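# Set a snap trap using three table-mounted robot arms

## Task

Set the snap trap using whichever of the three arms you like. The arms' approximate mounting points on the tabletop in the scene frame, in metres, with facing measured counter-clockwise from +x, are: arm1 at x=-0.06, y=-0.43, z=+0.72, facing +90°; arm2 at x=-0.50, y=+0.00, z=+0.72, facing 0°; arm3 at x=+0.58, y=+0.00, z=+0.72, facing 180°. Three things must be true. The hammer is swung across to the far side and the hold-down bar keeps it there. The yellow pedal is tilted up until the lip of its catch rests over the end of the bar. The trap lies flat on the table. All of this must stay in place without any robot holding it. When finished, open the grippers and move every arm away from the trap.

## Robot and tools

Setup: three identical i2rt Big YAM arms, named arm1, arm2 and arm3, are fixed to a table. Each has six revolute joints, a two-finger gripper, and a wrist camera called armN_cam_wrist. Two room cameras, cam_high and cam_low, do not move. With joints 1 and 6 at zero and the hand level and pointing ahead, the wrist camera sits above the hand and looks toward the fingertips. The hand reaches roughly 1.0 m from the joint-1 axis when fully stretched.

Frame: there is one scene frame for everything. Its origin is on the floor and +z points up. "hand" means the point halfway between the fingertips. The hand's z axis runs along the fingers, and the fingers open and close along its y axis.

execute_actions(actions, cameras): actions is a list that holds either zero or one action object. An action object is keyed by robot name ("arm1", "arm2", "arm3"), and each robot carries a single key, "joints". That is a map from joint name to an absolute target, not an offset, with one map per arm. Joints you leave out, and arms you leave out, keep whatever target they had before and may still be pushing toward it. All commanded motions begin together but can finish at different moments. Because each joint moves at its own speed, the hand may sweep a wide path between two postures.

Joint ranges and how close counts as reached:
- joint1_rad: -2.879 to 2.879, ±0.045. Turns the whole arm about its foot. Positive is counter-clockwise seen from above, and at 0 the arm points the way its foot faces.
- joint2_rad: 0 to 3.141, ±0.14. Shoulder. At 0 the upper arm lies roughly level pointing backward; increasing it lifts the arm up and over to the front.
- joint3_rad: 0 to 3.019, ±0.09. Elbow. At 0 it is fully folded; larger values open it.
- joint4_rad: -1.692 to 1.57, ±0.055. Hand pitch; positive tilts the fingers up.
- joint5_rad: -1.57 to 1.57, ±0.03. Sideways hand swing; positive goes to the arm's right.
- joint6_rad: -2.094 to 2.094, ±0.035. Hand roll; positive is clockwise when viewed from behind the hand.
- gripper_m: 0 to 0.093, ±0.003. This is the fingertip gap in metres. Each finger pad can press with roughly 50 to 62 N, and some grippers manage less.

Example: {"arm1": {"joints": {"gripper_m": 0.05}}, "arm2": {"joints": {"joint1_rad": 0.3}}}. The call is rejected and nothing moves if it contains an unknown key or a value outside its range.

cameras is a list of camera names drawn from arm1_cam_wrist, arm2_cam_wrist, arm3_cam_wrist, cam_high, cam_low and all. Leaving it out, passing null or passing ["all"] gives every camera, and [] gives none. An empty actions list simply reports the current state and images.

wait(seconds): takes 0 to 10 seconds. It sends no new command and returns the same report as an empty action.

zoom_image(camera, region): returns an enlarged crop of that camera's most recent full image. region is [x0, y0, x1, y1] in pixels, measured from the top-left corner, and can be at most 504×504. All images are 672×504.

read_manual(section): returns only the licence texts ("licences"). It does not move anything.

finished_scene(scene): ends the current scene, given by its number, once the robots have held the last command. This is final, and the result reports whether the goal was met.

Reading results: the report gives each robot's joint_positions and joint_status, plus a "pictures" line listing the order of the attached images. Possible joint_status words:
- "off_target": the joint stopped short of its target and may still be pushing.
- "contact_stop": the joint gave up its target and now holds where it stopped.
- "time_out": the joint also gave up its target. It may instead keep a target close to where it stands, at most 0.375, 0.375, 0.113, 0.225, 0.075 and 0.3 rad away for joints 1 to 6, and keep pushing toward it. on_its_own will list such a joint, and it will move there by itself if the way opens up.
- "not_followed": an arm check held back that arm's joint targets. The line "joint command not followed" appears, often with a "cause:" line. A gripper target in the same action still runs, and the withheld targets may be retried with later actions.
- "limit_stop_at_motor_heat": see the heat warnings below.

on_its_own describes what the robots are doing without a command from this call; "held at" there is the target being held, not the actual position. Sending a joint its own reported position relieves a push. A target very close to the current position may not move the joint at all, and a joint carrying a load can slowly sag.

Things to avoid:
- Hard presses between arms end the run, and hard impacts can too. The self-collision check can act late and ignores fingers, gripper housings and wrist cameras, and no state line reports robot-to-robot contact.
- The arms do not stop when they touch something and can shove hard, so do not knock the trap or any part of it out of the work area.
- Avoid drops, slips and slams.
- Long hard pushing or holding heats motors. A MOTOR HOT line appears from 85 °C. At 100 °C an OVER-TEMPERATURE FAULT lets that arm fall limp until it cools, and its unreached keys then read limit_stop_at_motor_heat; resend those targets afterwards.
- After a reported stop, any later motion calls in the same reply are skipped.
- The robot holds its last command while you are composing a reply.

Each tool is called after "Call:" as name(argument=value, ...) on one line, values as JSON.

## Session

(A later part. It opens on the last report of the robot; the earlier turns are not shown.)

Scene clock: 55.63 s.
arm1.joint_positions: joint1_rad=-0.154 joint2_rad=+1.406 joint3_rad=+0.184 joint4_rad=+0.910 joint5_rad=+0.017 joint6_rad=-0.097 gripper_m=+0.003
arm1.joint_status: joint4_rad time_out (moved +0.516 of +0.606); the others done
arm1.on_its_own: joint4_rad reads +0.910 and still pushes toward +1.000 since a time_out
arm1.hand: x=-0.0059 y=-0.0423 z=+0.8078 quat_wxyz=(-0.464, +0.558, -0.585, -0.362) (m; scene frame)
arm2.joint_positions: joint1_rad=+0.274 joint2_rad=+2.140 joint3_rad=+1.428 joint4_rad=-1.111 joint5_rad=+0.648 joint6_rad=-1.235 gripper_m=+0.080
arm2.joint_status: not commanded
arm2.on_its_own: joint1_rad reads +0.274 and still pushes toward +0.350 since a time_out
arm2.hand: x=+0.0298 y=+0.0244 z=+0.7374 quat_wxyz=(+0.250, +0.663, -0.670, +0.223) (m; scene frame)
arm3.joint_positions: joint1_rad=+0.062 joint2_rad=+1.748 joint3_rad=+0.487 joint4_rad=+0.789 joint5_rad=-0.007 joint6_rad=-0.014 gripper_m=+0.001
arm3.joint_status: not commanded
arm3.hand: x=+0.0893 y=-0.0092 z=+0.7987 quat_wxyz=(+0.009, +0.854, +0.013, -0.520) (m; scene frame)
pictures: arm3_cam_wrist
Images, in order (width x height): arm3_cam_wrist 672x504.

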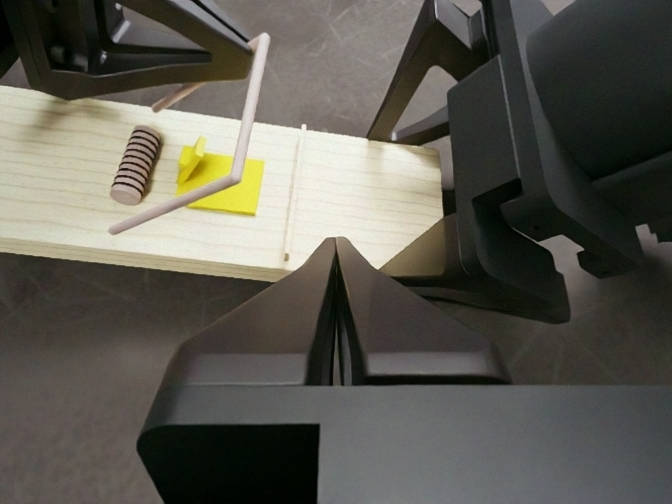

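Call:
execute_actions(actions=[{"arm3":{"joints":{"joint1_rad":0.12}}}], cameras=[])

Call:
execute_actions(actions=[{"arm3":{"joints":{"joint2_rad":1.79,"joint3_rad":0.65,"joint4_rad":0.66}}}], cameras=["arm3_cam_wrist","cam_high"])

Scene clock: 56.60 s.
arm1.joint_positions: joint1_rad=-0.154 joint2_rad=+1.406 joint3_rad=+0.184 joint4_rad=+0.910 joint5_rad=+0.017 joint6_rad=-0.097 gripper_m=+0.003
arm1.joint_status: not commanded
arm1.on_its_own: joint4_rad reads +0.910 and still pushes toward +1.000 since a time_out
arm1.hand: x=-0.0059 y=-0.0423 z=+0.8078 quat_wxyz=(-0.464, +0.558, -0.585, -0.362) (m; scene frame)
arm2.joint_positions: joint1_rad=+0.274 joint2_rad=+2.140 joint3_rad=+1.428 joint4_rad=-1.111 joint5_rad=+0.648 joint6_rad=-1.235 gripper_m=+0.080
arm2.joint_status: not commanded
arm2.on_its_own: joint1_rad reads +0.274 and still pushes toward +0.350 since a time_out
arm2.hand: x=+0.0298 y=+0.0244 z=+0.7374 quat_wxyz=(+0.250, +0.663, -0.670, +0.223) (m; scene frame)
arm3.joint_positions: joint1_rad=+0.120 joint2_rad=+1.748 joint3_rad=+0.487 joint4_rad=+0.789 joint5_rad=-0.007 joint6_rad=-0.014 gripper_m=+0.001
arm3.joint_status: all done
arm3.hand: x=+0.0907 y=-0.0378 z=+0.7990 quat_wxyz=(+0.024, +0.853, +0.037, -0.520) (m; scene frame)
pictures: none
No camera images: the call's "cameras" was empty. Leave "cameras" out to get every camera's image.

Scene clock: 57.40 s.
arm1.joint_positions: joint1_rad=-0.153 joint2_rad=+1.406 joint3_rad=+0.183 joint4_rad=+0.919 joint5_rad=+0.012 joint6_rad=-0.097 gripper_m=+0.003
arm1.joint_status: not commanded
arm1.on_its_own: joint4_rad reads +0.919 and still pushes toward +1.000 since a time_out
arm1.hand: x=-0.0069 y=-0.0420 z=+0.8094 quat_wxyz=(-0.465, +0.558, -0.582, -0.366) (m; scene frame)
arm2.joint_positions: joint1_rad=+0.274 joint2_rad=+2.140 joint3_rad=+1.428 joint4_rad=-1.112 joint5_rad=+0.647 joint6_rad=-1.225 gripper_m=+0.080
arm2.joint_status: not commanded
arm2.on_its_own: joint1_rad reads +0.274 and still pushes toward +0.350 since a time_out
arm2.hand: x=+0.0295 y=+0.0247 z=+0.7375 quat_wxyz=(+0.249, +0.660, -0.673, +0.224) (m; scene frame)
arm3.joint_positions: joint1_rad=+0.119 joint2_rad=+1.778 joint3_rad=+0.589 joint4_rad=+0.658 joint5_rad=-0.005 joint6_rad=-0.014 gripper_m=+0.001
arm3.joint_status: all done
arm3.hand: x=+0.0607 y=-0.0395 z=+0.7916 quat_wxyz=(+0.022, +0.868, +0.037, -0.495) (m; scene frame)
pictures: arm3_cam_wrist, cam_high
Images, in order (width x height): arm3_cam_wrist 672x504, cam_high 672x504.

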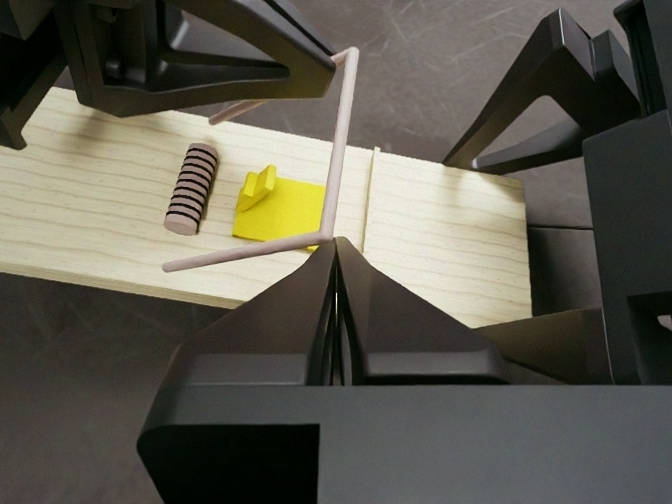

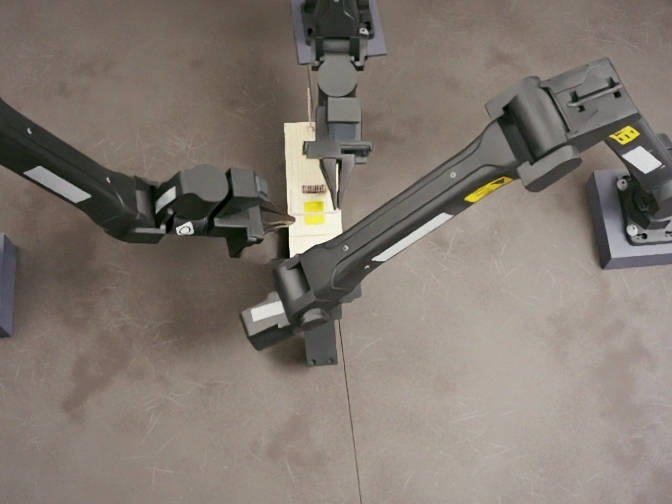

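Call:
execute_actions(actions=[{"arm3":{"joints":{"joint1_rad":0.095,"joint4_rad":0.6}}}], cameras=[])

Call:
execute_actions(actions=[{"arm3":{"joints":{"joint2_rad":1.81,"joint3_rad":0.70,"joint4_rad":0.58}}}], cameras=["arm3_cam_wrist","arm1_cam_wrist"])

Scene clock: 58.30 s.
arm1.joint_positions: joint1_rad=-0.153 joint2_rad=+1.406 joint3_rad=+0.183 joint4_rad=+0.919 joint5_rad=+0.015 joint6_rad=-0.097 gripper_m=+0.003
arm1.joint_status: not commanded
arm1.on_its_own: joint4_rad reads +0.919 and still pushes toward +1.000 since a time_out
arm1.hand: x=-0.0065 y=-0.0421 z=+0.8094 quat_wxyz=(-0.466, +0.557, -0.583, -0.365) (m; scene frame)
arm2.joint_positions: joint1_rad=+0.274 joint2_rad=+2.140 joint3_rad=+1.428 joint4_rad=-1.112 joint5_rad=+0.648 joint6_rad=-1.229 gripper_m=+0.080
arm2.joint_status: not commanded
arm2.on_its_own: joint1_rad reads +0.274 and still pushes toward +0.350 since a time_out
arm2.hand: x=+0.0295 y=+0.0247 z=+0.7375 quat_wxyz=(+0.249, +0.661, -0.671, +0.223) (m; scene frame)
arm3.joint_positions: joint1_rad=+0.101 joint2_rad=+1.778 joint3_rad=+0.614 joint4_rad=+0.608 joint5_rad=-0.005 joint6_rad=-0.014 gripper_m=+0.001
arm3.joint_status: all done
arm3.hand: x=+0.0548 y=-0.0301 z=+0.7896 quat_wxyz=(+0.017, +0.874, +0.030, -0.484) (m; scene frame)
pictures: none
No camera images: the call's "cameras" was empty. Leave "cameras" out to get every camera's image.

Scene clock: 58.97 s.
arm1.joint_positions: joint1_rad=-0.153 joint2_rad=+1.406 joint3_rad=+0.183 joint4_rad=+0.919 joint5_rad=+0.015 joint6_rad=-0.097 gripper_m=+0.003
arm1.joint_status: not commanded
arm1.on_its_own: joint4_rad reads +0.919 and still pushes toward +1.000 since a time_out
arm1.hand: x=-0.0065 y=-0.0421 z=+0.8094 quat_wxyz=(-0.466, +0.557, -0.583, -0.365) (m; scene frame)
arm2.joint_positions: joint1_rad=+0.274 joint2_rad=+2.140 joint3_rad=+1.428 joint4_rad=-1.112 joint5_rad=+0.648 joint6_rad=-1.229 gripper_m=+0.080
arm2.joint_status: not commanded
arm2.on_its_own: joint1_rad reads +0.274 and still pushes toward +0.350 since a time_out
arm2.hand: x=+0.0295 y=+0.0247 z=+0.7375 quat_wxyz=(+0.249, +0.661, -0.671, +0.223) (m; scene frame)
arm3.joint_positions: joint1_rad=+0.101 joint2_rad=+1.789 joint3_rad=+0.668 joint4_rad=+0.587 joint5_rad=-0.005 joint6_rad=-0.014 gripper_m=+0.001
arm3.joint_status: all done
arm3.hand: x=+0.0331 y=-0.0312 z=+0.7992 quat_wxyz=(+0.018, +0.869, +0.029, -0.493) (m; scene frame)
pictures: arm1_cam_wrist, arm3_cam_wrist
Images, in order (width x height): arm1_cam_wrist 672x504, arm3_cam_wrist 672x504.

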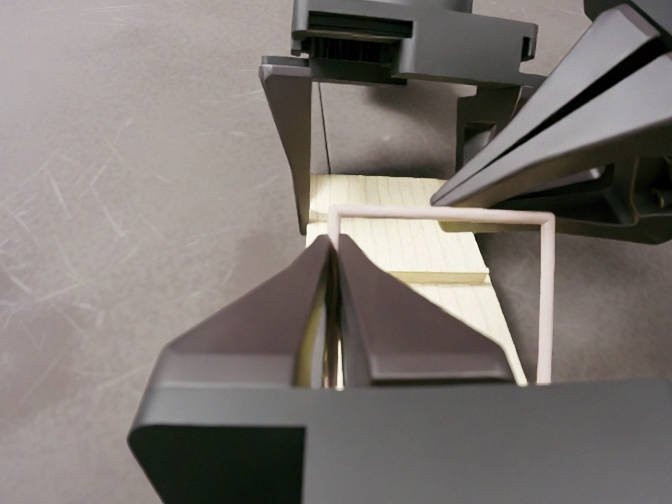

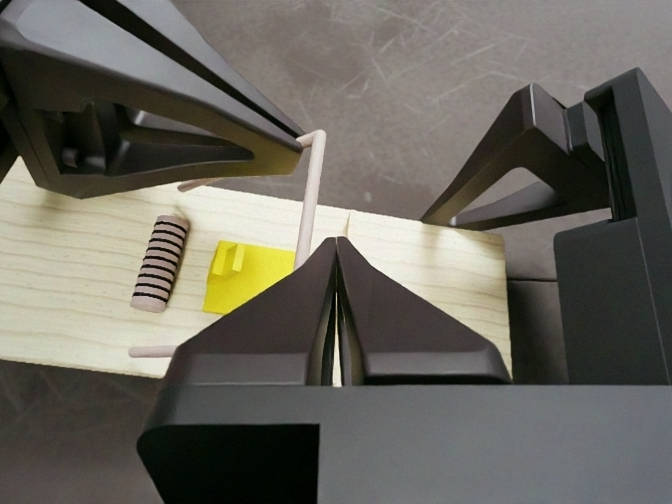

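Call:
execute_actions(actions=[{"arm3":{"joints":{"joint2_rad":1.84}}}], cameras=[])

Call:
execute_actions(actions=[{"arm3":{"joints":{"joint1_rad":0.19}},"arm1":{"joints":{"joint1_rad":-0.175,"joint2_rad":1.17,"joint3_rad":0.09,"joint4_rad":0.82}}}], cameras=["arm3_cam_wrist","arm1_cam_wrist"])

Scene clock: 59.93 s.
arm1.joint_positions: joint1_rad=-0.153 joint2_rad=+1.406 joint3_rad=+0.182 joint4_rad=+0.919 joint5_rad=+0.015 joint6_rad=-0.097 gripper_m=+0.003
arm1.joint_status: not commanded
arm1.on_its_own: joint4_rad reads +0.919 and still pushes toward +1.000 since a time_out
arm1.hand: x=-0.0065 y=-0.0424 z=+0.8091 quat_wxyz=(-0.466, +0.557, -0.583, -0.365) (m; scene frame)
arm2.joint_positions: joint1_rad=+0.274 joint2_rad=+2.140 joint3_rad=+1.428 joint4_rad=-1.112 joint5_rad=+0.648 joint6_rad=-1.230 gripper_m=+0.080
arm2.joint_status: not commanded
arm2.on_its_own: joint1_rad reads +0.274 and still pushes toward +0.350 since a time_out
arm2.hand: x=+0.0295 y=+0.0247 z=+0.7375 quat_wxyz=(+0.250, +0.661, -0.671, +0.223) (m; scene frame)
arm3.joint_positions: joint1_rad=+0.099 joint2_rad=+1.819 joint3_rad=+0.668 joint4_rad=+0.587 joint5_rad=-0.005 joint6_rad=-0.014 gripper_m=+0.001
arm3.joint_status: all done
arm3.hand: x=+0.0368 y=-0.0301 z=+0.7834 quat_wxyz=(+0.017, +0.877, +0.029, -0.480) (m; scene frame)
pictures: none
No camera images: the call's "cameras" was empty. Leave "cameras" out to get every camera's image.

Scene clock: 60.80 s.
arm1.joint_positions: joint1_rad=-0.163 joint2_rad=+1.207 joint3_rad=+0.105 joint4_rad=+0.812 joint5_rad=+0.011 joint6_rad=-0.087 gripper_m=+0.003
arm1.joint_status: all done
arm1.hand: x=-0.0077 y=-0.0750 z=+0.8243 quat_wxyz=(-0.469, +0.549, -0.584, -0.370) (m; scene frame)
arm2.joint_positions: joint1_rad=+0.270 joint2_rad=+2.140 joint3_rad=+1.428 joint4_rad=-1.112 joint5_rad=+0.640 joint6_rad=-1.240 gripper_m=+0.080
arm2.joint_status: not commanded
arm2.on_its_own: joint1_rad reads +0.270 and still pushes toward +0.350 since a time_out
arm2.hand: x=+0.0292 y=+0.0236 z=+0.7366 quat_wxyz=(+0.250, +0.664, -0.670, +0.218) (m; scene frame)
arm3.joint_positions: joint1_rad=+0.177 joint2_rad=+1.821 joint3_rad=+0.668 joint4_rad=+0.583 joint5_rad=-0.002 joint6_rad=-0.014 gripper_m=+0.001
arm3.joint_status: all done
arm3.hand: x=+0.0414 y=-0.0717 z=+0.7824 quat_wxyz=(+0.034, +0.876, +0.062, -0.477) (m; scene frame)
pictures: arm1_cam_wrist, arm3_cam_wrist
Images, in order (width x height): arm1_cam_wrist 672x504, arm3_cam_wrist 672x504.

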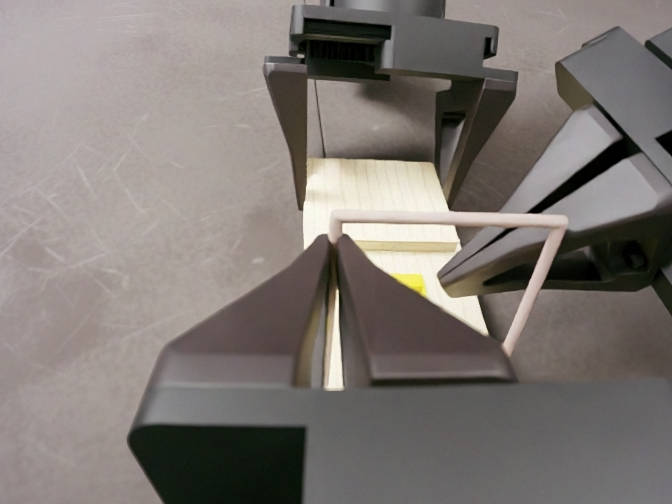

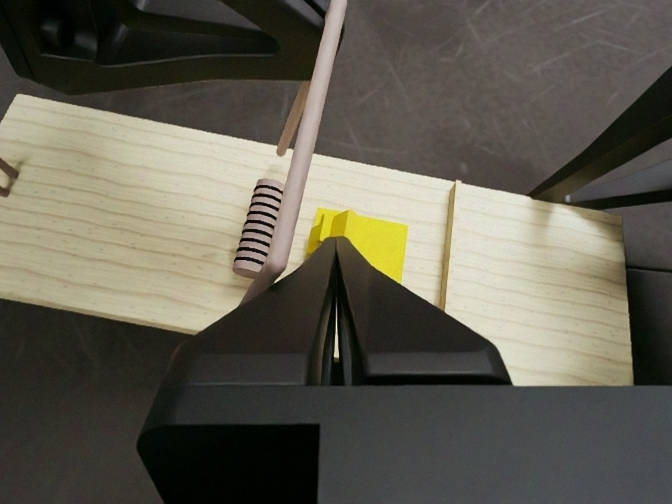

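Call:
execute_actions(actions=[{"arm3":{"joints":{"joint1_rad":0.2,"joint2_rad":1.77}}}], cameras=[])

Call:
execute_actions(actions=[{"arm1":{"joints":{"gripper_m":0.015,"joint2_rad":1.2,"joint4_rad":0.81}}}], cameras=["arm1_cam_wrist"])

Call:
execute_actions(actions=[{"arm1":{"joints":{"joint2_rad":0.9,"joint3_rad":0.05,"joint4_rad":0.33}}}], cameras=["arm3_cam_wrist","arm1_cam_wrist"])

Scene clock: 62.03 s.
arm1.joint_positions: joint1_rad=-0.163 joint2_rad=+1.207 joint3_rad=+0.105 joint4_rad=+0.812 joint5_rad=+0.008 joint6_rad=-0.087 gripper_m=+0.003
arm1.joint_status: not commanded
arm1.hand: x=-0.0082 y=-0.0750 z=+0.8243 quat_wxyz=(-0.469, +0.550, -0.584, -0.371) (m; scene frame)
arm2.joint_positions: joint1_rad=+0.270 joint2_rad=+2.140 joint3_rad=+1.428 joint4_rad=-1.112 joint5_rad=+0.640 joint6_rad=-1.236 gripper_m=+0.080
arm2.joint_status: not commanded
arm2.on_its_own: joint1_rad reads +0.270 and still pushes toward +0.350 since a time_out
arm2.hand: x=+0.0292 y=+0.0236 z=+0.7366 quat_wxyz=(+0.249, +0.663, -0.672, +0.219) (m; scene frame)
arm3.joint_positions: joint1_rad=+0.179 joint2_rad=+1.814 joint3_rad=+0.668 joint4_rad=+0.576 joint5_rad=-0.002 joint6_rad=-0.014 gripper_m=+0.001
arm3.joint_status: all done
arm3.hand: x=+0.0415 y=-0.0727 z=+0.7846 quat_wxyz=(+0.034, +0.876, +0.063, -0.477) (m; scene frame)
pictures: none
No camera images: the call's "cameras" was empty. Leave "cameras" out to get every camera's image.

Scene clock: 63.07 s.
arm1.joint_positions: joint1_rad=-0.165 joint2_rad=+1.204 joint3_rad=+0.099 joint4_rad=+0.812 joint5_rad=+0.007 joint6_rad=-0.087 gripper_m=+0.015
arm1.joint_status: all done
arm1.hand: x=-0.0081 y=-0.0773 z=+0.8227 quat_wxyz=(-0.467, +0.550, -0.585, -0.370) (m; scene frame)
arm2.joint_positions: joint1_rad=+0.327 joint2_rad=+2.140 joint3_rad=+1.428 joint4_rad=-1.110 joint5_rad=+0.605 joint6_rad=-1.194 gripper_m=+0.080
arm2.joint_status: not commanded
arm2.on_its_own: joint1_rad moved +0.056 to your old target +0.350
arm2.hand: x=+0.0253 y=+0.0581 z=+0.7336 quat_wxyz=(+0.230, +0.669, -0.673, +0.216) (m; scene frame)
arm3.joint_positions: joint1_rad=+0.199 joint2_rad=+1.790 joint3_rad=+0.670 joint4_rad=+0.565 joint5_rad=-0.004 joint6_rad=-0.014 gripper_m=+0.001
arm3.joint_status: not commanded
arm3.hand: x=+0.0408 y=-0.0843 z=+0.7955 quat_wxyz=(+0.041, +0.871, +0.072, -0.483) (m; scene frame)
pictures: arm1_cam_wrist
Images, in order (width x height): arm1_cam_wrist 672x504.

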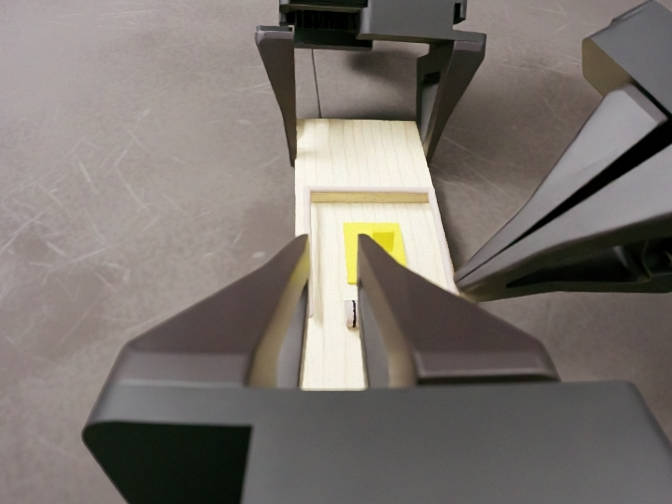

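Scene clock: 64.23 s.
arm1.joint_positions: joint1_rad=-0.165 joint2_rad=+0.900 joint3_rad=+0.055 joint4_rad=+0.348 joint5_rad=+0.007 joint6_rad=-0.087 gripper_m=+0.015
arm1.joint_status: all done
arm1.hand: x=-0.0148 y=-0.1240 z=+0.7932 quat_wxyz=(-0.401, +0.589, -0.626, -0.317) (m; scene frame)
arm2.joint_positions: joint1_rad=+0.327 joint2_rad=+2.140 joint3_rad=+1.428 joint4_rad=-1.110 joint5_rad=+0.605 joint6_rad=-1.194 gripper_m=+0.080
arm2.joint_status: not commanded
arm2.hand: x=+0.0253 y=+0.0581 z=+0.7336 quat_wxyz=(+0.230, +0.669, -0.673, +0.216) (m; scene frame)
arm3.joint_positions: joint1_rad=+0.199 joint2_rad=+1.790 joint3_rad=+0.670 joint4_rad=+0.565 joint5_rad=-0.004 joint6_rad=-0.014 gripper_m=+0.001
arm3.joint_status: not commanded
arm3.hand: x=+0.0408 y=-0.0843 z=+0.7955 quat_wxyz=(+0.041, +0.871, +0.072, -0.483) (m; scene frame)
pictures: arm1_cam_wrist, arm3_cam_wrist
Images, in order (width x height): arm1_cam_wrist 672x504, arm3_cam_wrist 672x504.

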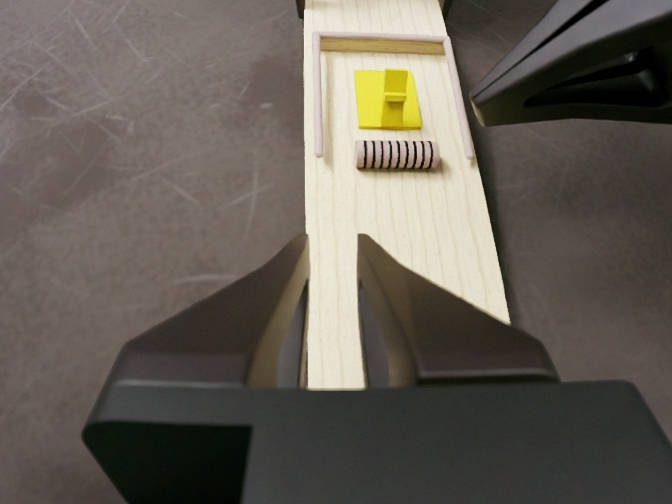

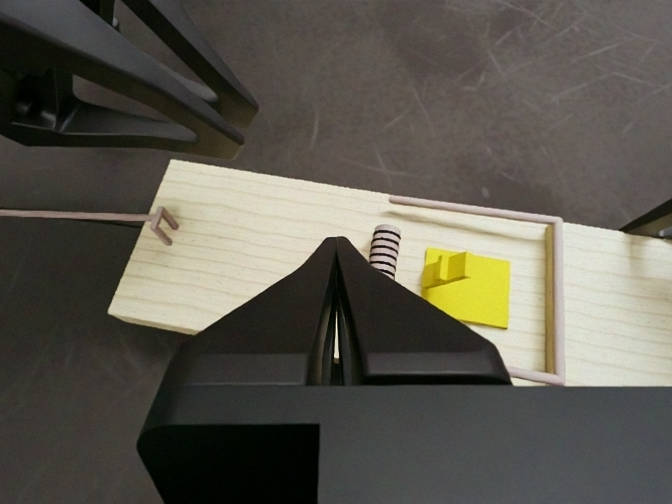

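Call:
execute_actions(actions=[{"arm3":{"joints":{"joint2_rad":1.72,"joint3_rad":0.44,"joint4_rad":0.75,"gripper_m":0.03}},"arm1":{"joints":{"joint1_rad":-0.125,"joint2_rad":1.33,"joint3_rad":0.54,"joint4_rad":0.1,"gripper_m":0.02}}}], cameras=["arm1_cam_wrist"])

Call:
execute_actions(actions=[{"arm1":{"joints":{"joint2_rad":1.445,"joint4_rad":0.15}}}], cameras=["arm1_cam_wrist"])

Scene clock: 65.97 s.
arm1.joint_positions: joint1_rad=-0.133 joint2_rad=+1.321 joint3_rad=+0.503 joint4_rad=+0.119 joint5_rad=+0.007 joint6_rad=-0.087 gripper_m=+0.020
arm1.joint_status: all done
arm1.hand: x=-0.0100 y=+0.0108 z=+0.8043 quat_wxyz=(-0.328, +0.632, -0.649, -0.266) (m; scene frame)
arm2.joint_positions: joint1_rad=+0.327 joint2_rad=+2.140 joint3_rad=+1.428 joint4_rad=-1.110 joint5_rad=+0.605 joint6_rad=-1.194 gripper_m=+0.080
arm2.joint_status: not commanded
arm2.hand: x=+0.0253 y=+0.0581 z=+0.7336 quat_wxyz=(+0.230, +0.669, -0.673, +0.216) (m; scene frame)
arm3.joint_positions: joint1_rad=+0.199 joint2_rad=+1.727 joint3_rad=+0.439 joint4_rad=+0.732 joint5_rad=-0.004 joint6_rad=-0.014 gripper_m=+0.030
arm3.joint_status: all done
arm3.hand: x=+0.1223 y=-0.0717 z=+0.7813 quat_wxyz=(+0.041, +0.872, +0.072, -0.483) (m; scene frame)
pictures: arm1_cam_wrist
Images, in order (width x height): arm1_cam_wrist 672x504.

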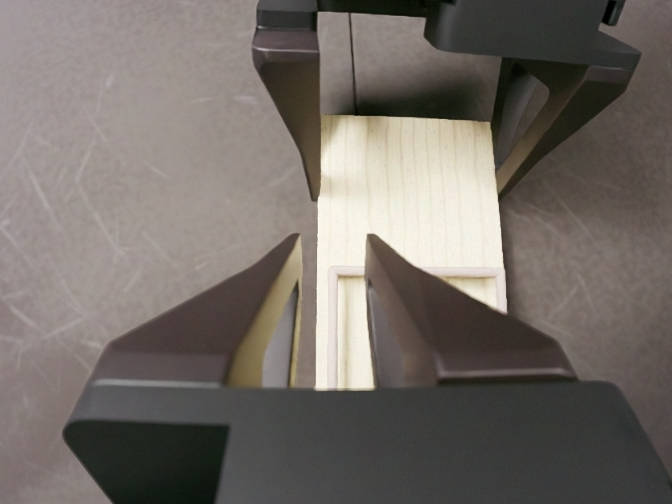

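Scene clock: 66.77 s.
arm1.joint_positions: joint1_rad=-0.133 joint2_rad=+1.439 joint3_rad=+0.507 joint4_rad=+0.133 joint5_rad=+0.008 joint6_rad=-0.088 gripper_m=+0.020
arm1.joint_status: all done
arm1.hand: x=-0.0106 y=+0.0058 z=+0.7588 quat_wxyz=(-0.292, +0.647, -0.663, -0.237) (m; scene frame)
arm2.joint_positions: joint1_rad=+0.327 joint2_rad=+2.140 joint3_rad=+1.428 joint4_rad=-1.110 joint5_rad=+0.605 joint6_rad=-1.194 gripper_m=+0.080
arm2.joint_status: not commanded
arm2.hand: x=+0.0253 y=+0.0581 z=+0.7335 quat_wxyz=(+0.230, +0.669, -0.673, +0.216) (m; scene frame)
arm3.joint_positions: joint1_rad=+0.199 joint2_rad=+1.727 joint3_rad=+0.439 joint4_rad=+0.732 joint5_rad=-0.004 joint6_rad=-0.014 gripper_m=+0.030
arm3.joint_status: not commanded
arm3.hand: x=+0.1223 y=-0.0717 z=+0.7813 quat_wxyz=(+0.041, +0.872, +0.072, -0.483) (m; scene frame)
pictures: arm1_cam_wrist
Images, in order (width x height): arm1_cam_wrist 672x504.

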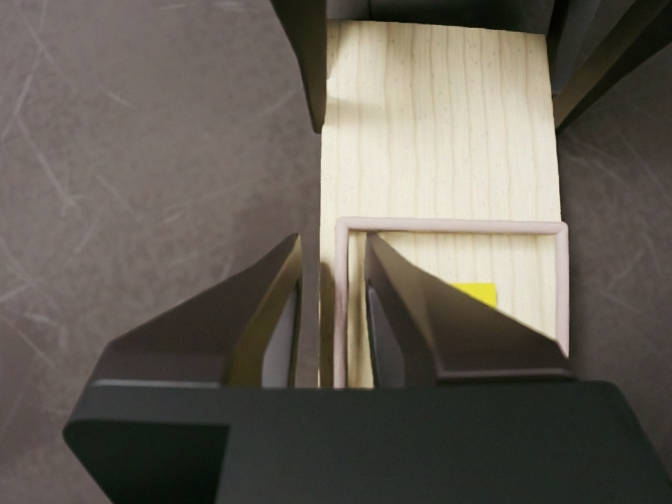

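Call:
execute_actions(actions=[{"arm1":{"joints":{"gripper_m":0}}}], cameras=[])

Call:
execute_actions(actions=[{"arm1":{"joints":{"joint2_rad":1.3,"joint3_rad":0.39,"joint4_rad":0.47}}}], cameras=[])

Call:
execute_actions(actions=[{"arm1":{"joints":{"joint1_rad":-0.15,"joint2_rad":1.33,"joint3_rad":0.21,"joint4_rad":0.9}}}], cameras=["arm3_cam_wrist"])

Scene clock: 67.63 s.
arm1.joint_positions: joint1_rad=-0.134 joint2_rad=+1.439 joint3_rad=+0.507 joint4_rad=+0.133 joint5_rad=+0.017 joint6_rad=-0.088 gripper_m=+0.003
arm1.joint_status: all done
arm1.hand: x=-0.0086 y=+0.0055 z=+0.7588 quat_wxyz=(-0.295, +0.645, -0.665, -0.234) (m; scene frame)
arm2.joint_positions: joint1_rad=+0.327 joint2_rad=+2.140 joint3_rad=+1.428 joint4_rad=-1.110 joint5_rad=+0.604 joint6_rad=-1.194 gripper_m=+0.080
arm2.joint_status: not commanded
arm2.hand: x=+0.0253 y=+0.0582 z=+0.7335 quat_wxyz=(+0.230, +0.669, -0.673, +0.216) (m; scene frame)
arm3.joint_positions: joint1_rad=+0.199 joint2_rad=+1.727 joint3_rad=+0.439 joint4_rad=+0.732 joint5_rad=-0.004 joint6_rad=-0.014 gripper_m=+0.030
arm3.joint_status: not commanded
arm3.hand: x=+0.1223 y=-0.0717 z=+0.7813 quat_wxyz=(+0.041, +0.872, +0.072, -0.483) (m; scene frame)
pictures: none
No camera images: the call's "cameras" was empty. Leave "cameras" out to get every camera's image.

Scene clock: 69.90 s.
arm1.joint_positions: joint1_rad=-0.134 joint2_rad=+1.354 joint3_rad=+0.381 joint4_rad=+0.395 joint5_rad=+0.023 joint6_rad=-0.088 gripper_m=+0.003
arm1.joint_status: joint4_rad time_out (moved +0.262 of +0.337); the others done
arm1.on_its_own: joint4_rad reads +0.395 and still pushes toward +0.470 since a time_out
arm1.hand: x=-0.0086 y=-0.0054 z=+0.7919 quat_wxyz=(-0.374, +0.610, -0.633, -0.295) (m; scene frame)
arm2.joint_positions: joint1_rad=+0.315 joint2_rad=+2.140 joint3_rad=+1.428 joint4_rad=-1.116 joint5_rad=+0.628 joint6_rad=-1.201 gripper_m=+0.080
arm2.joint_status: not commanded
arm2.hand: x=+0.0261 y=+0.0488 z=+0.7361 quat_wxyz=(+0.239, +0.667, -0.670, +0.223) (m; scene frame)
arm3.joint_positions: joint1_rad=+0.199 joint2_rad=+1.727 joint3_rad=+0.439 joint4_rad=+0.732 joint5_rad=-0.004 joint6_rad=-0.014 gripper_m=+0.030
arm3.joint_status: not commanded
arm3.hand: x=+0.1223 y=-0.0717 z=+0.7813 quat_wxyz=(+0.041, +0.872, +0.072, -0.483) (m; scene frame)
pictures: none
No camera images: the call's "cameras" was empty. Leave "cameras" out to get every camera's image.

not run: a stop came earlier in this reply.

Call:
execute_actions(actions=[{"arm1":{"joints":{"joint1_rad":-0.15,"joint2_rad":1.33,"joint3_rad":0.21,"joint4_rad":0.9}}}], cameras=[])

Scene clock: 72.53 s.
arm1.joint_positions: joint1_rad=-0.150 joint2_rad=+1.368 joint3_rad=+0.217 joint4_rad=+0.812 joint5_rad=+0.016 joint6_rad=-0.088 gripper_m=+0.003
arm1.joint_status: joint4_rad time_out (moved +0.417 of +0.505); the others done
arm1.on_its_own: joint4_rad reads +0.812 and still pushes toward +0.900 since a time_out
arm1.hand: x=-0.0066 y=-0.0338 z=+0.8115 quat_wxyz=(-0.453, +0.562, -0.592, -0.358) (m; scene frame)
arm2.joint_positions: joint1_rad=+0.279 joint2_rad=+2.139 joint3_rad=+1.428 joint4_rad=-1.116 joint5_rad=+0.643 joint6_rad=-1.227 gripper_m=+0.080
arm2.joint_status: not commanded
arm2.on_its_own: joint1_rad reads +0.279 and still pushes toward +0.350 since a time_out
arm2.hand: x=+0.0285 y=+0.0278 z=+0.7376 quat_wxyz=(+0.249, +0.663, -0.671, +0.221) (m; scene frame)
arm3.joint_positions: joint1_rad=+0.199 joint2_rad=+1.727 joint3_rad=+0.439 joint4_rad=+0.732 joint5_rad=-0.004 joint6_rad=-0.014 gripper_m=+0.030
arm3.joint_status: not commanded
arm3.hand: x=+0.1223 y=-0.0717 z=+0.7813 quat_wxyz=(+0.041, +0.872, +0.072, -0.483) (m; scene frame)
pictures: none
No camera images: the call's "cameras" was empty. Leave "cameras" out to get every camera's image.

Call:
execute_actions(actions=[{"arm1":{"joints":{"joint1_rad":-0.175,"joint2_rad":1.14,"joint3_rad":0.1,"joint4_rad":0.82}},"arm3":{"joints":{"joint2_rad":1.72,"joint3_rad":0.53,"joint4_rad":0.7}}}], cameras=["arm3_cam_wrist","arm1_cam_wrist"])

Scene clock: 73.57 s.
arm1.joint_positions: joint1_rad=-0.166 joint2_rad=+1.183 joint3_rad=+0.111 joint4_rad=+0.804 joint5_rad=+0.010 joint6_rad=-0.084 gripper_m=+0.003
arm1.joint_status: all done
arm1.hand: x=-0.0066 y=-0.0726 z=+0.8330 quat_wxyz=(-0.476, +0.543, -0.581, -0.375) (m; scene frame)
arm2.joint_positions: joint1_rad=+0.276 joint2_rad=+2.140 joint3_rad=+1.428 joint4_rad=-1.116 joint5_rad=+0.641 joint6_rad=-1.243 gripper_m=+0.080
arm2.joint_status: not commanded
arm2.on_its_own: joint1_rad reads +0.276 and still pushes toward +0.350 since a time_out
arm2.hand: x=+0.0284 y=+0.0266 z=+0.7372 quat_wxyz=(+0.251, +0.667, -0.667, +0.218) (m; scene frame)
arm3.joint_positions: joint1_rad=+0.199 joint2_rad=+1.727 joint3_rad=+0.507 joint4_rad=+0.707 joint5_rad=-0.004 joint6_rad=-0.014 gripper_m=+0.030
arm3.joint_status: all done
arm3.hand: x=+0.0926 y=-0.0762 z=+0.7984 quat_wxyz=(+0.042, +0.861, +0.071, -0.502) (m; scene frame)
pictures: arm1_cam_wrist, arm3_cam_wrist
Images, in order (width x height): arm1_cam_wrist 672x504, arm3_cam_wrist 672x504.

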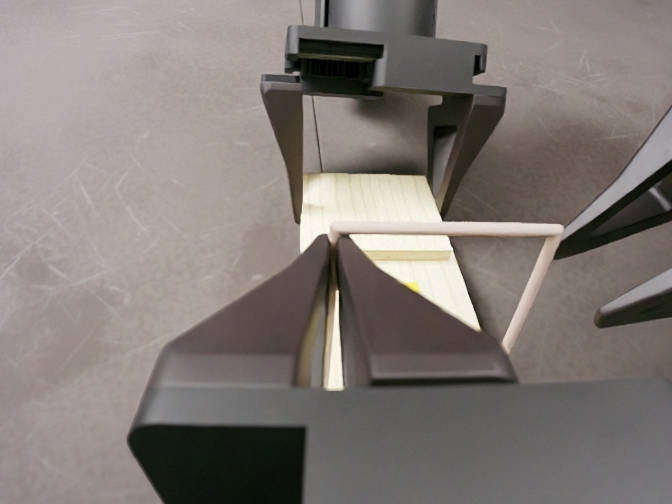

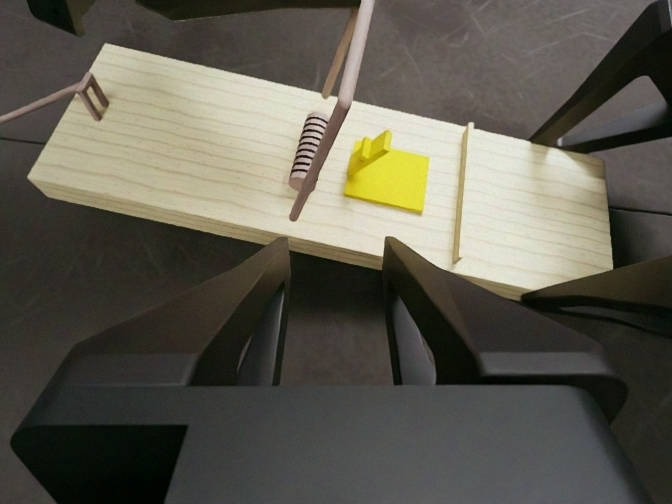

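Call:
execute_actions(actions=[{"arm3":{"joints":{"joint1_rad":0.19,"joint2_rad":1.79,"joint3_rad":0.70,"joint4_rad":0.58,"joint6_rad":0.2}}}], cameras=["arm3_cam_wrist","arm1_cam_wrist"])

Call:
execute_actions(actions=[{"arm3":{"joints":{"gripper_m":0}},"arm2":{"joints":{"joint1_rad":0.29}}}], cameras=["arm3_cam_wrist","arm1_cam_wrist"])

Scene clock: 75.00 s.
arm1.joint_positions: joint1_rad=-0.166 joint2_rad=+1.183 joint3_rad=+0.111 joint4_rad=+0.804 joint5_rad=+0.010 joint6_rad=-0.084 gripper_m=+0.003
arm1.joint_status: not commanded
arm1.hand: x=-0.0066 y=-0.0726 z=+0.8330 quat_wxyz=(-0.476, +0.543, -0.581, -0.375) (m; scene frame)
arm2.joint_positions: joint1_rad=+0.276 joint2_rad=+2.140 joint3_rad=+1.428 joint4_rad=-1.116 joint5_rad=+0.641 joint6_rad=-1.243 gripper_m=+0.080
arm2.joint_status: not commanded
arm2.on_its_own: joint1_rad reads +0.276 and still pushes toward +0.350 since a time_out
arm2.hand: x=+0.0284 y=+0.0266 z=+0.7372 quat_wxyz=(+0.251, +0.667, -0.667, +0.218) (m; scene frame)
arm3.joint_positions: joint1_rad=+0.199 joint2_rad=+1.778 joint3_rad=+0.675 joint4_rad=+0.587 joint5_rad=-0.004 joint6_rad=+0.192 gripper_m=+0.030
arm3.joint_status: all done
arm3.hand: x=+0.0343 y=-0.0852 z=+0.8083 quat_wxyz=(+0.093, +0.865, -0.018, -0.493) (m; scene frame)
pictures: arm1_cam_wrist, arm3_cam_wrist
Images, in order (width x height): arm1_cam_wrist 672x504, arm3_cam_wrist 672x504.

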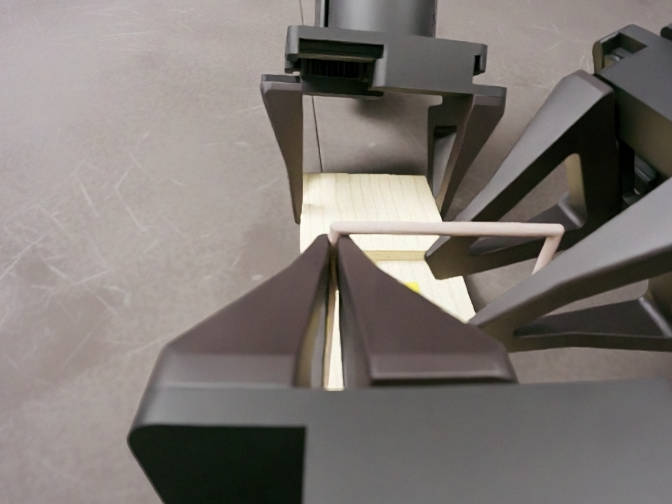

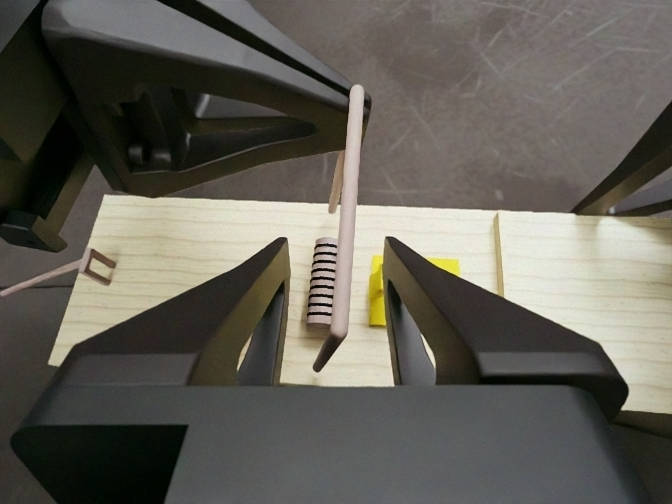

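Scene clock: 75.63 s.
arm1.joint_positions: joint1_rad=-0.168 joint2_rad=+1.179 joint3_rad=+0.106 joint4_rad=+0.804 joint5_rad=+0.010 joint6_rad=-0.082 gripper_m=+0.003
arm1.joint_status: not commanded
arm1.hand: x=-0.0059 y=-0.0748 z=+0.8319 quat_wxyz=(-0.475, +0.542, -0.583, -0.375) (m; scene frame)
arm2.joint_positions: joint1_rad=+0.274 joint2_rad=+2.138 joint3_rad=+1.432 joint4_rad=-1.112 joint5_rad=+0.622 joint6_rad=-1.243 gripper_m=+0.080
arm2.joint_status: all done
arm2.hand: x=+0.0300 y=+0.0285 z=+0.7367 quat_wxyz=(+0.244, +0.667, -0.671, +0.212) (m; scene frame)
arm3.joint_positions: joint1_rad=+0.200 joint2_rad=+1.779 joint3_rad=+0.675 joint4_rad=+0.584 joint5_rad=-0.017 joint6_rad=+0.235 gripper_m=+0.001
arm3.joint_status: all done
arm3.hand: x=+0.0351 y=-0.0876 z=+0.8075 quat_wxyz=(+0.109, +0.865, -0.033, -0.489) (m; scene frame)
pictures: arm1_cam_wrist, arm3_cam_wrist
Images, in order (width x height): arm1_cam_wrist 672x504, arm3_cam_wrist 672x504.

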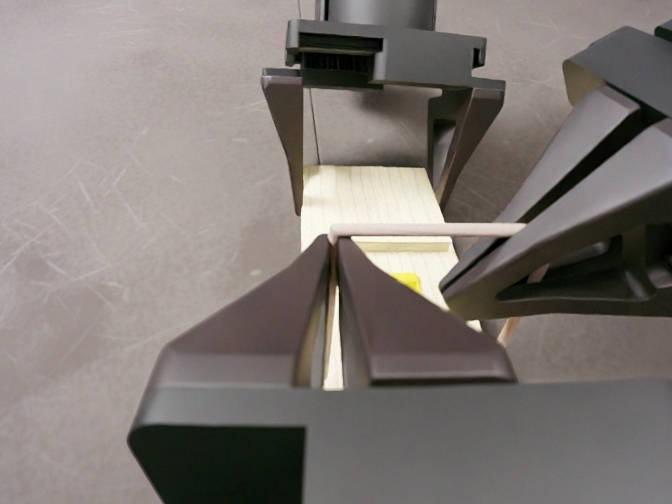

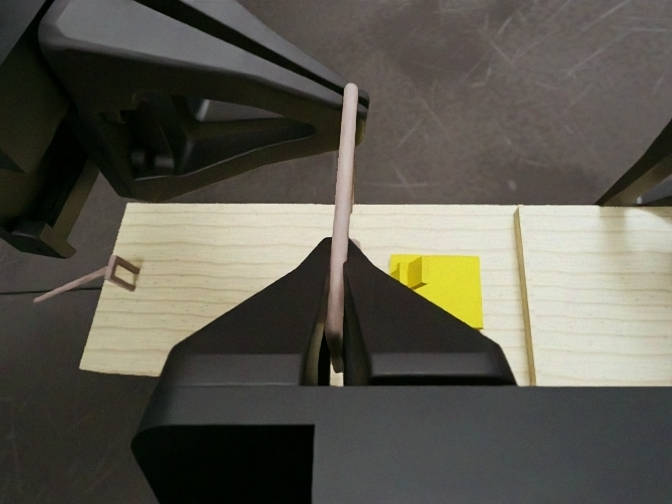

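Call:
execute_actions(actions=[{"arm1":{"joints":{"gripper_m":0.012,"joint2_rad":1.18}}}], cameras=["arm1_cam_wrist"])

Call:
execute_actions(actions=[{"arm1":{"joints":{"joint2_rad":0.9,"joint3_rad":0.05,"joint4_rad":0.33}}}], cameras=[])

Call:
execute_actions(actions=[{"arm1":{"joints":{"joint1_rad":0.5}},"arm3":{"joints":{"joint1_rad":0.27,"joint6_rad":-0.3}}}], cameras=["arm3_cam_wrist","cam_high"])

Scene clock: 76.53 s.
arm1.joint_positions: joint1_rad=-0.168 joint2_rad=+1.178 joint3_rad=+0.102 joint4_rad=+0.804 joint5_rad=+0.010 joint6_rad=-0.082 gripper_m=+0.012
arm1.joint_status: all done
arm1.hand: x=-0.0061 y=-0.0761 z=+0.8310 quat_wxyz=(-0.475, +0.543, -0.583, -0.374) (m; scene frame)
arm2.joint_positions: joint1_rad=+0.278 joint2_rad=+2.138 joint3_rad=+1.435 joint4_rad=-1.091 joint5_rad=+0.596 joint6_rad=-1.240 gripper_m=+0.080
arm2.joint_status: not commanded
arm2.hand: x=+0.0344 y=+0.0352 z=+0.7341 quat_wxyz=(+0.227, +0.667, -0.679, +0.208) (m; scene frame)
arm3.joint_positions: joint1_rad=+0.190 joint2_rad=+1.798 joint3_rad=+0.675 joint4_rad=+0.573 joint5_rad=-0.009 joint6_rad=+0.259 gripper_m=+0.001
arm3.joint_status: not commanded
arm3.hand: x=+0.0376 y=-0.0802 z=+0.7950 quat_wxyz=(+0.106, +0.872, -0.050, -0.476) (m; scene frame)
pictures: arm1_cam_wrist
Images, in order (width x height): arm1_cam_wrist 672x504.

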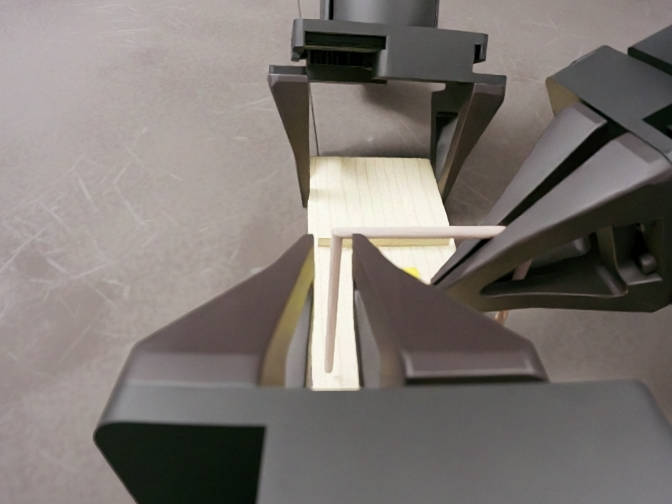

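Scene clock: 77.73 s.
arm1.joint_positions: joint1_rad=-0.168 joint2_rad=+0.900 joint3_rad=+0.055 joint4_rad=+0.348 joint5_rad=+0.010 joint6_rad=-0.082 gripper_m=+0.012
arm1.joint_status: all done
arm1.hand: x=-0.0132 y=-0.1241 z=+0.7935 quat_wxyz=(-0.402, +0.586, -0.628, -0.316) (m; scene frame)
arm2.joint_positions: joint1_rad=+0.278 joint2_rad=+2.138 joint3_rad=+1.435 joint4_rad=-1.091 joint5_rad=+0.596 joint6_rad=-1.240 gripper_m=+0.080
arm2.joint_status: not commanded
arm2.hand: x=+0.0344 y=+0.0352 z=+0.7341 quat_wxyz=(+0.227, +0.667, -0.679, +0.208) (m; scene frame)
arm3.joint_positions: joint1_rad=+0.190 joint2_rad=+1.798 joint3_rad=+0.675 joint4_rad=+0.573 joint5_rad=-0.009 joint6_rad=+0.259 gripper_m=+0.001
arm3.joint_status: not commanded
arm3.hand: x=+0.0376 y=-0.0802 z=+0.7950 quat_wxyz=(+0.106, +0.872, -0.050, -0.476) (m; scene frame)
pictures: none
No camera images: the call's "cameras" was empty. Leave "cameras" out to get every camera's image.

Scene clock: 80.23 s.
arm1.joint_positions: joint1_rad=+0.493 joint2_rad=+0.900 joint3_rad=+0.055 joint4_rad=+0.348 joint5_rad=+0.010 joint6_rad=-0.083 gripper_m=+0.012
arm1.joint_status: all done
arm1.hand: x=-0.2108 y=-0.1599 z=+0.7940 quat_wxyz=(-0.279, +0.758, -0.403, -0.430) (m; scene frame)
arm2.joint_positions: joint1_rad=+0.276 joint2_rad=+2.138 joint3_rad=+1.435 joint4_rad=-1.086 joint5_rad=+0.600 joint6_rad=-1.274 gripper_m=+0.080
arm2.joint_status: not commanded
arm2.hand: x=+0.0356 y=+0.0344 z=+0.7343 quat_wxyz=(+0.230, +0.677, -0.668, +0.206) (m; scene frame)
arm3.joint_positions: joint1_rad=+0.244 joint2_rad=+1.798 joint3_rad=+0.675 joint4_rad=+0.566 joint5_rad=+0.008 joint6_rad=-0.159 gripper_m=+0.002
arm3.joint_status: joint6_rad time_out (moved -0.418 of -0.559); the others done
arm3.on_its_own: joint6_rad reads -0.159 and still pushes toward -0.300 since a time_out
arm3.hand: x=+0.0432 y=-0.1068 z=+0.7938 quat_wxyz=(+0.011, +0.862, +0.151, -0.484) (m; scene frame)
pictures: arm3_cam_wrist, cam_high
Images, in order (width x height): arm3_cam_wrist 672x504, cam_high 672x504.

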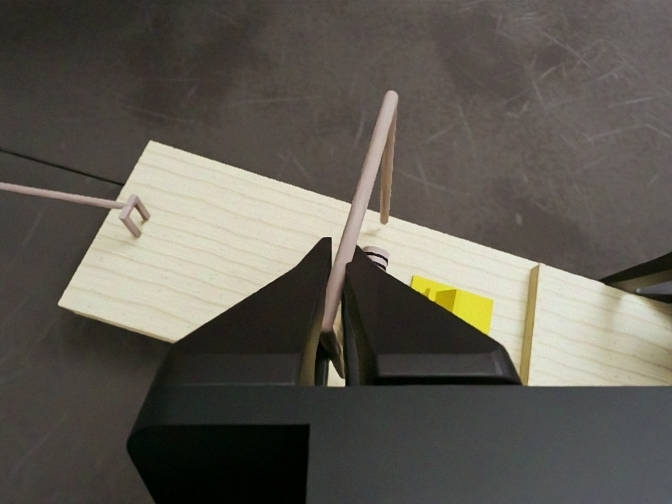

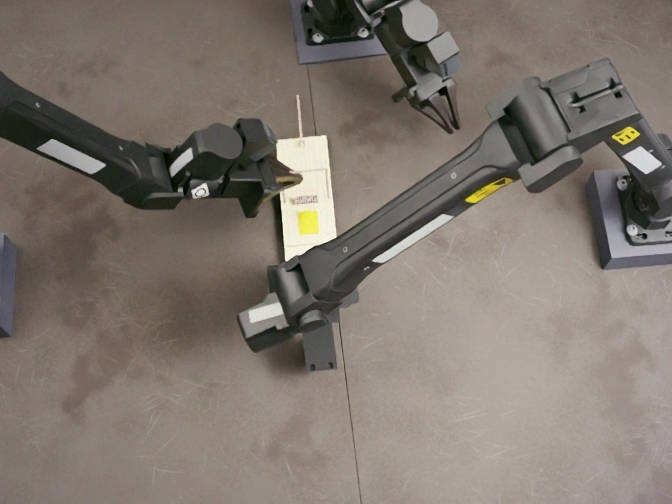

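Call:
execute_actions(actions=[{"arm3":{"joints":{"joint1_rad":0.33,"joint2_rad":1.82,"joint6_rad":-0.85}},"arm1":{"joints":{"joint2_rad":0.9,"joint3_rad":0.62,"joint4_rad":-1.15,"joint6_rad":-0.2,"gripper_m":0}}}], cameras=["arm3_cam_wrist","cam_high"])

Scene clock: 83.23 s.
arm1.joint_positions: joint1_rad=+0.493 joint2_rad=+0.900 joint3_rad=+0.574 joint4_rad=-1.133 joint5_rad=+0.010 joint6_rad=-0.182 gripper_m=+0.001
arm1.joint_status: all done
arm1.hand: x=-0.1708 y=-0.2300 z=+0.8300 quat_wxyz=(-0.036, +0.905, -0.422, -0.044) (m; scene frame)
arm2.joint_positions: joint1_rad=+0.276 joint2_rad=+2.138 joint3_rad=+1.436 joint4_rad=-1.086 joint5_rad=+0.608 joint6_rad=-1.317 gripper_m=+0.080
arm2.joint_status: not commanded
arm2.hand: x=+0.0362 y=+0.0332 z=+0.7352 quat_wxyz=(+0.236, +0.691, -0.652, +0.205) (m; scene frame)
arm3.joint_positions: joint1_rad=+0.291 joint2_rad=+1.823 joint3_rad=+0.675 joint4_rad=+0.566 joint5_rad=+0.017 joint6_rad=-0.665 gripper_m=+0.006
arm3.joint_status: joint6_rad time_out (moved -0.506 of -0.691); the others done
arm3.on_its_own: joint6_rad reads -0.665 and still pushes toward -0.850 since a time_out
arm3.hand: x=+0.0515 y=-0.1296 z=+0.7811 quat_wxyz=(-0.101, +0.794, +0.381, -0.463) (m; scene frame)
pictures: arm3_cam_wrist, cam_high
Images, in order (width x height): arm3_cam_wrist 672x504, cam_high 672x504.

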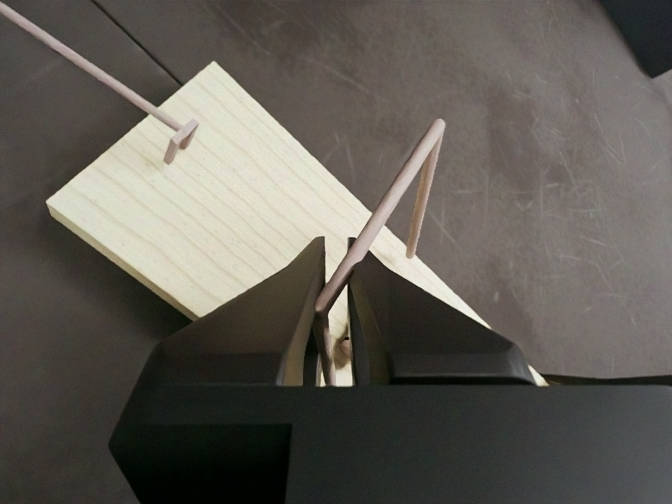

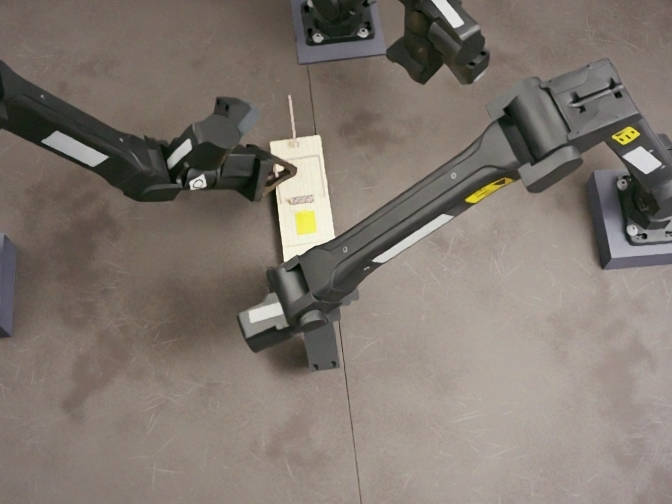

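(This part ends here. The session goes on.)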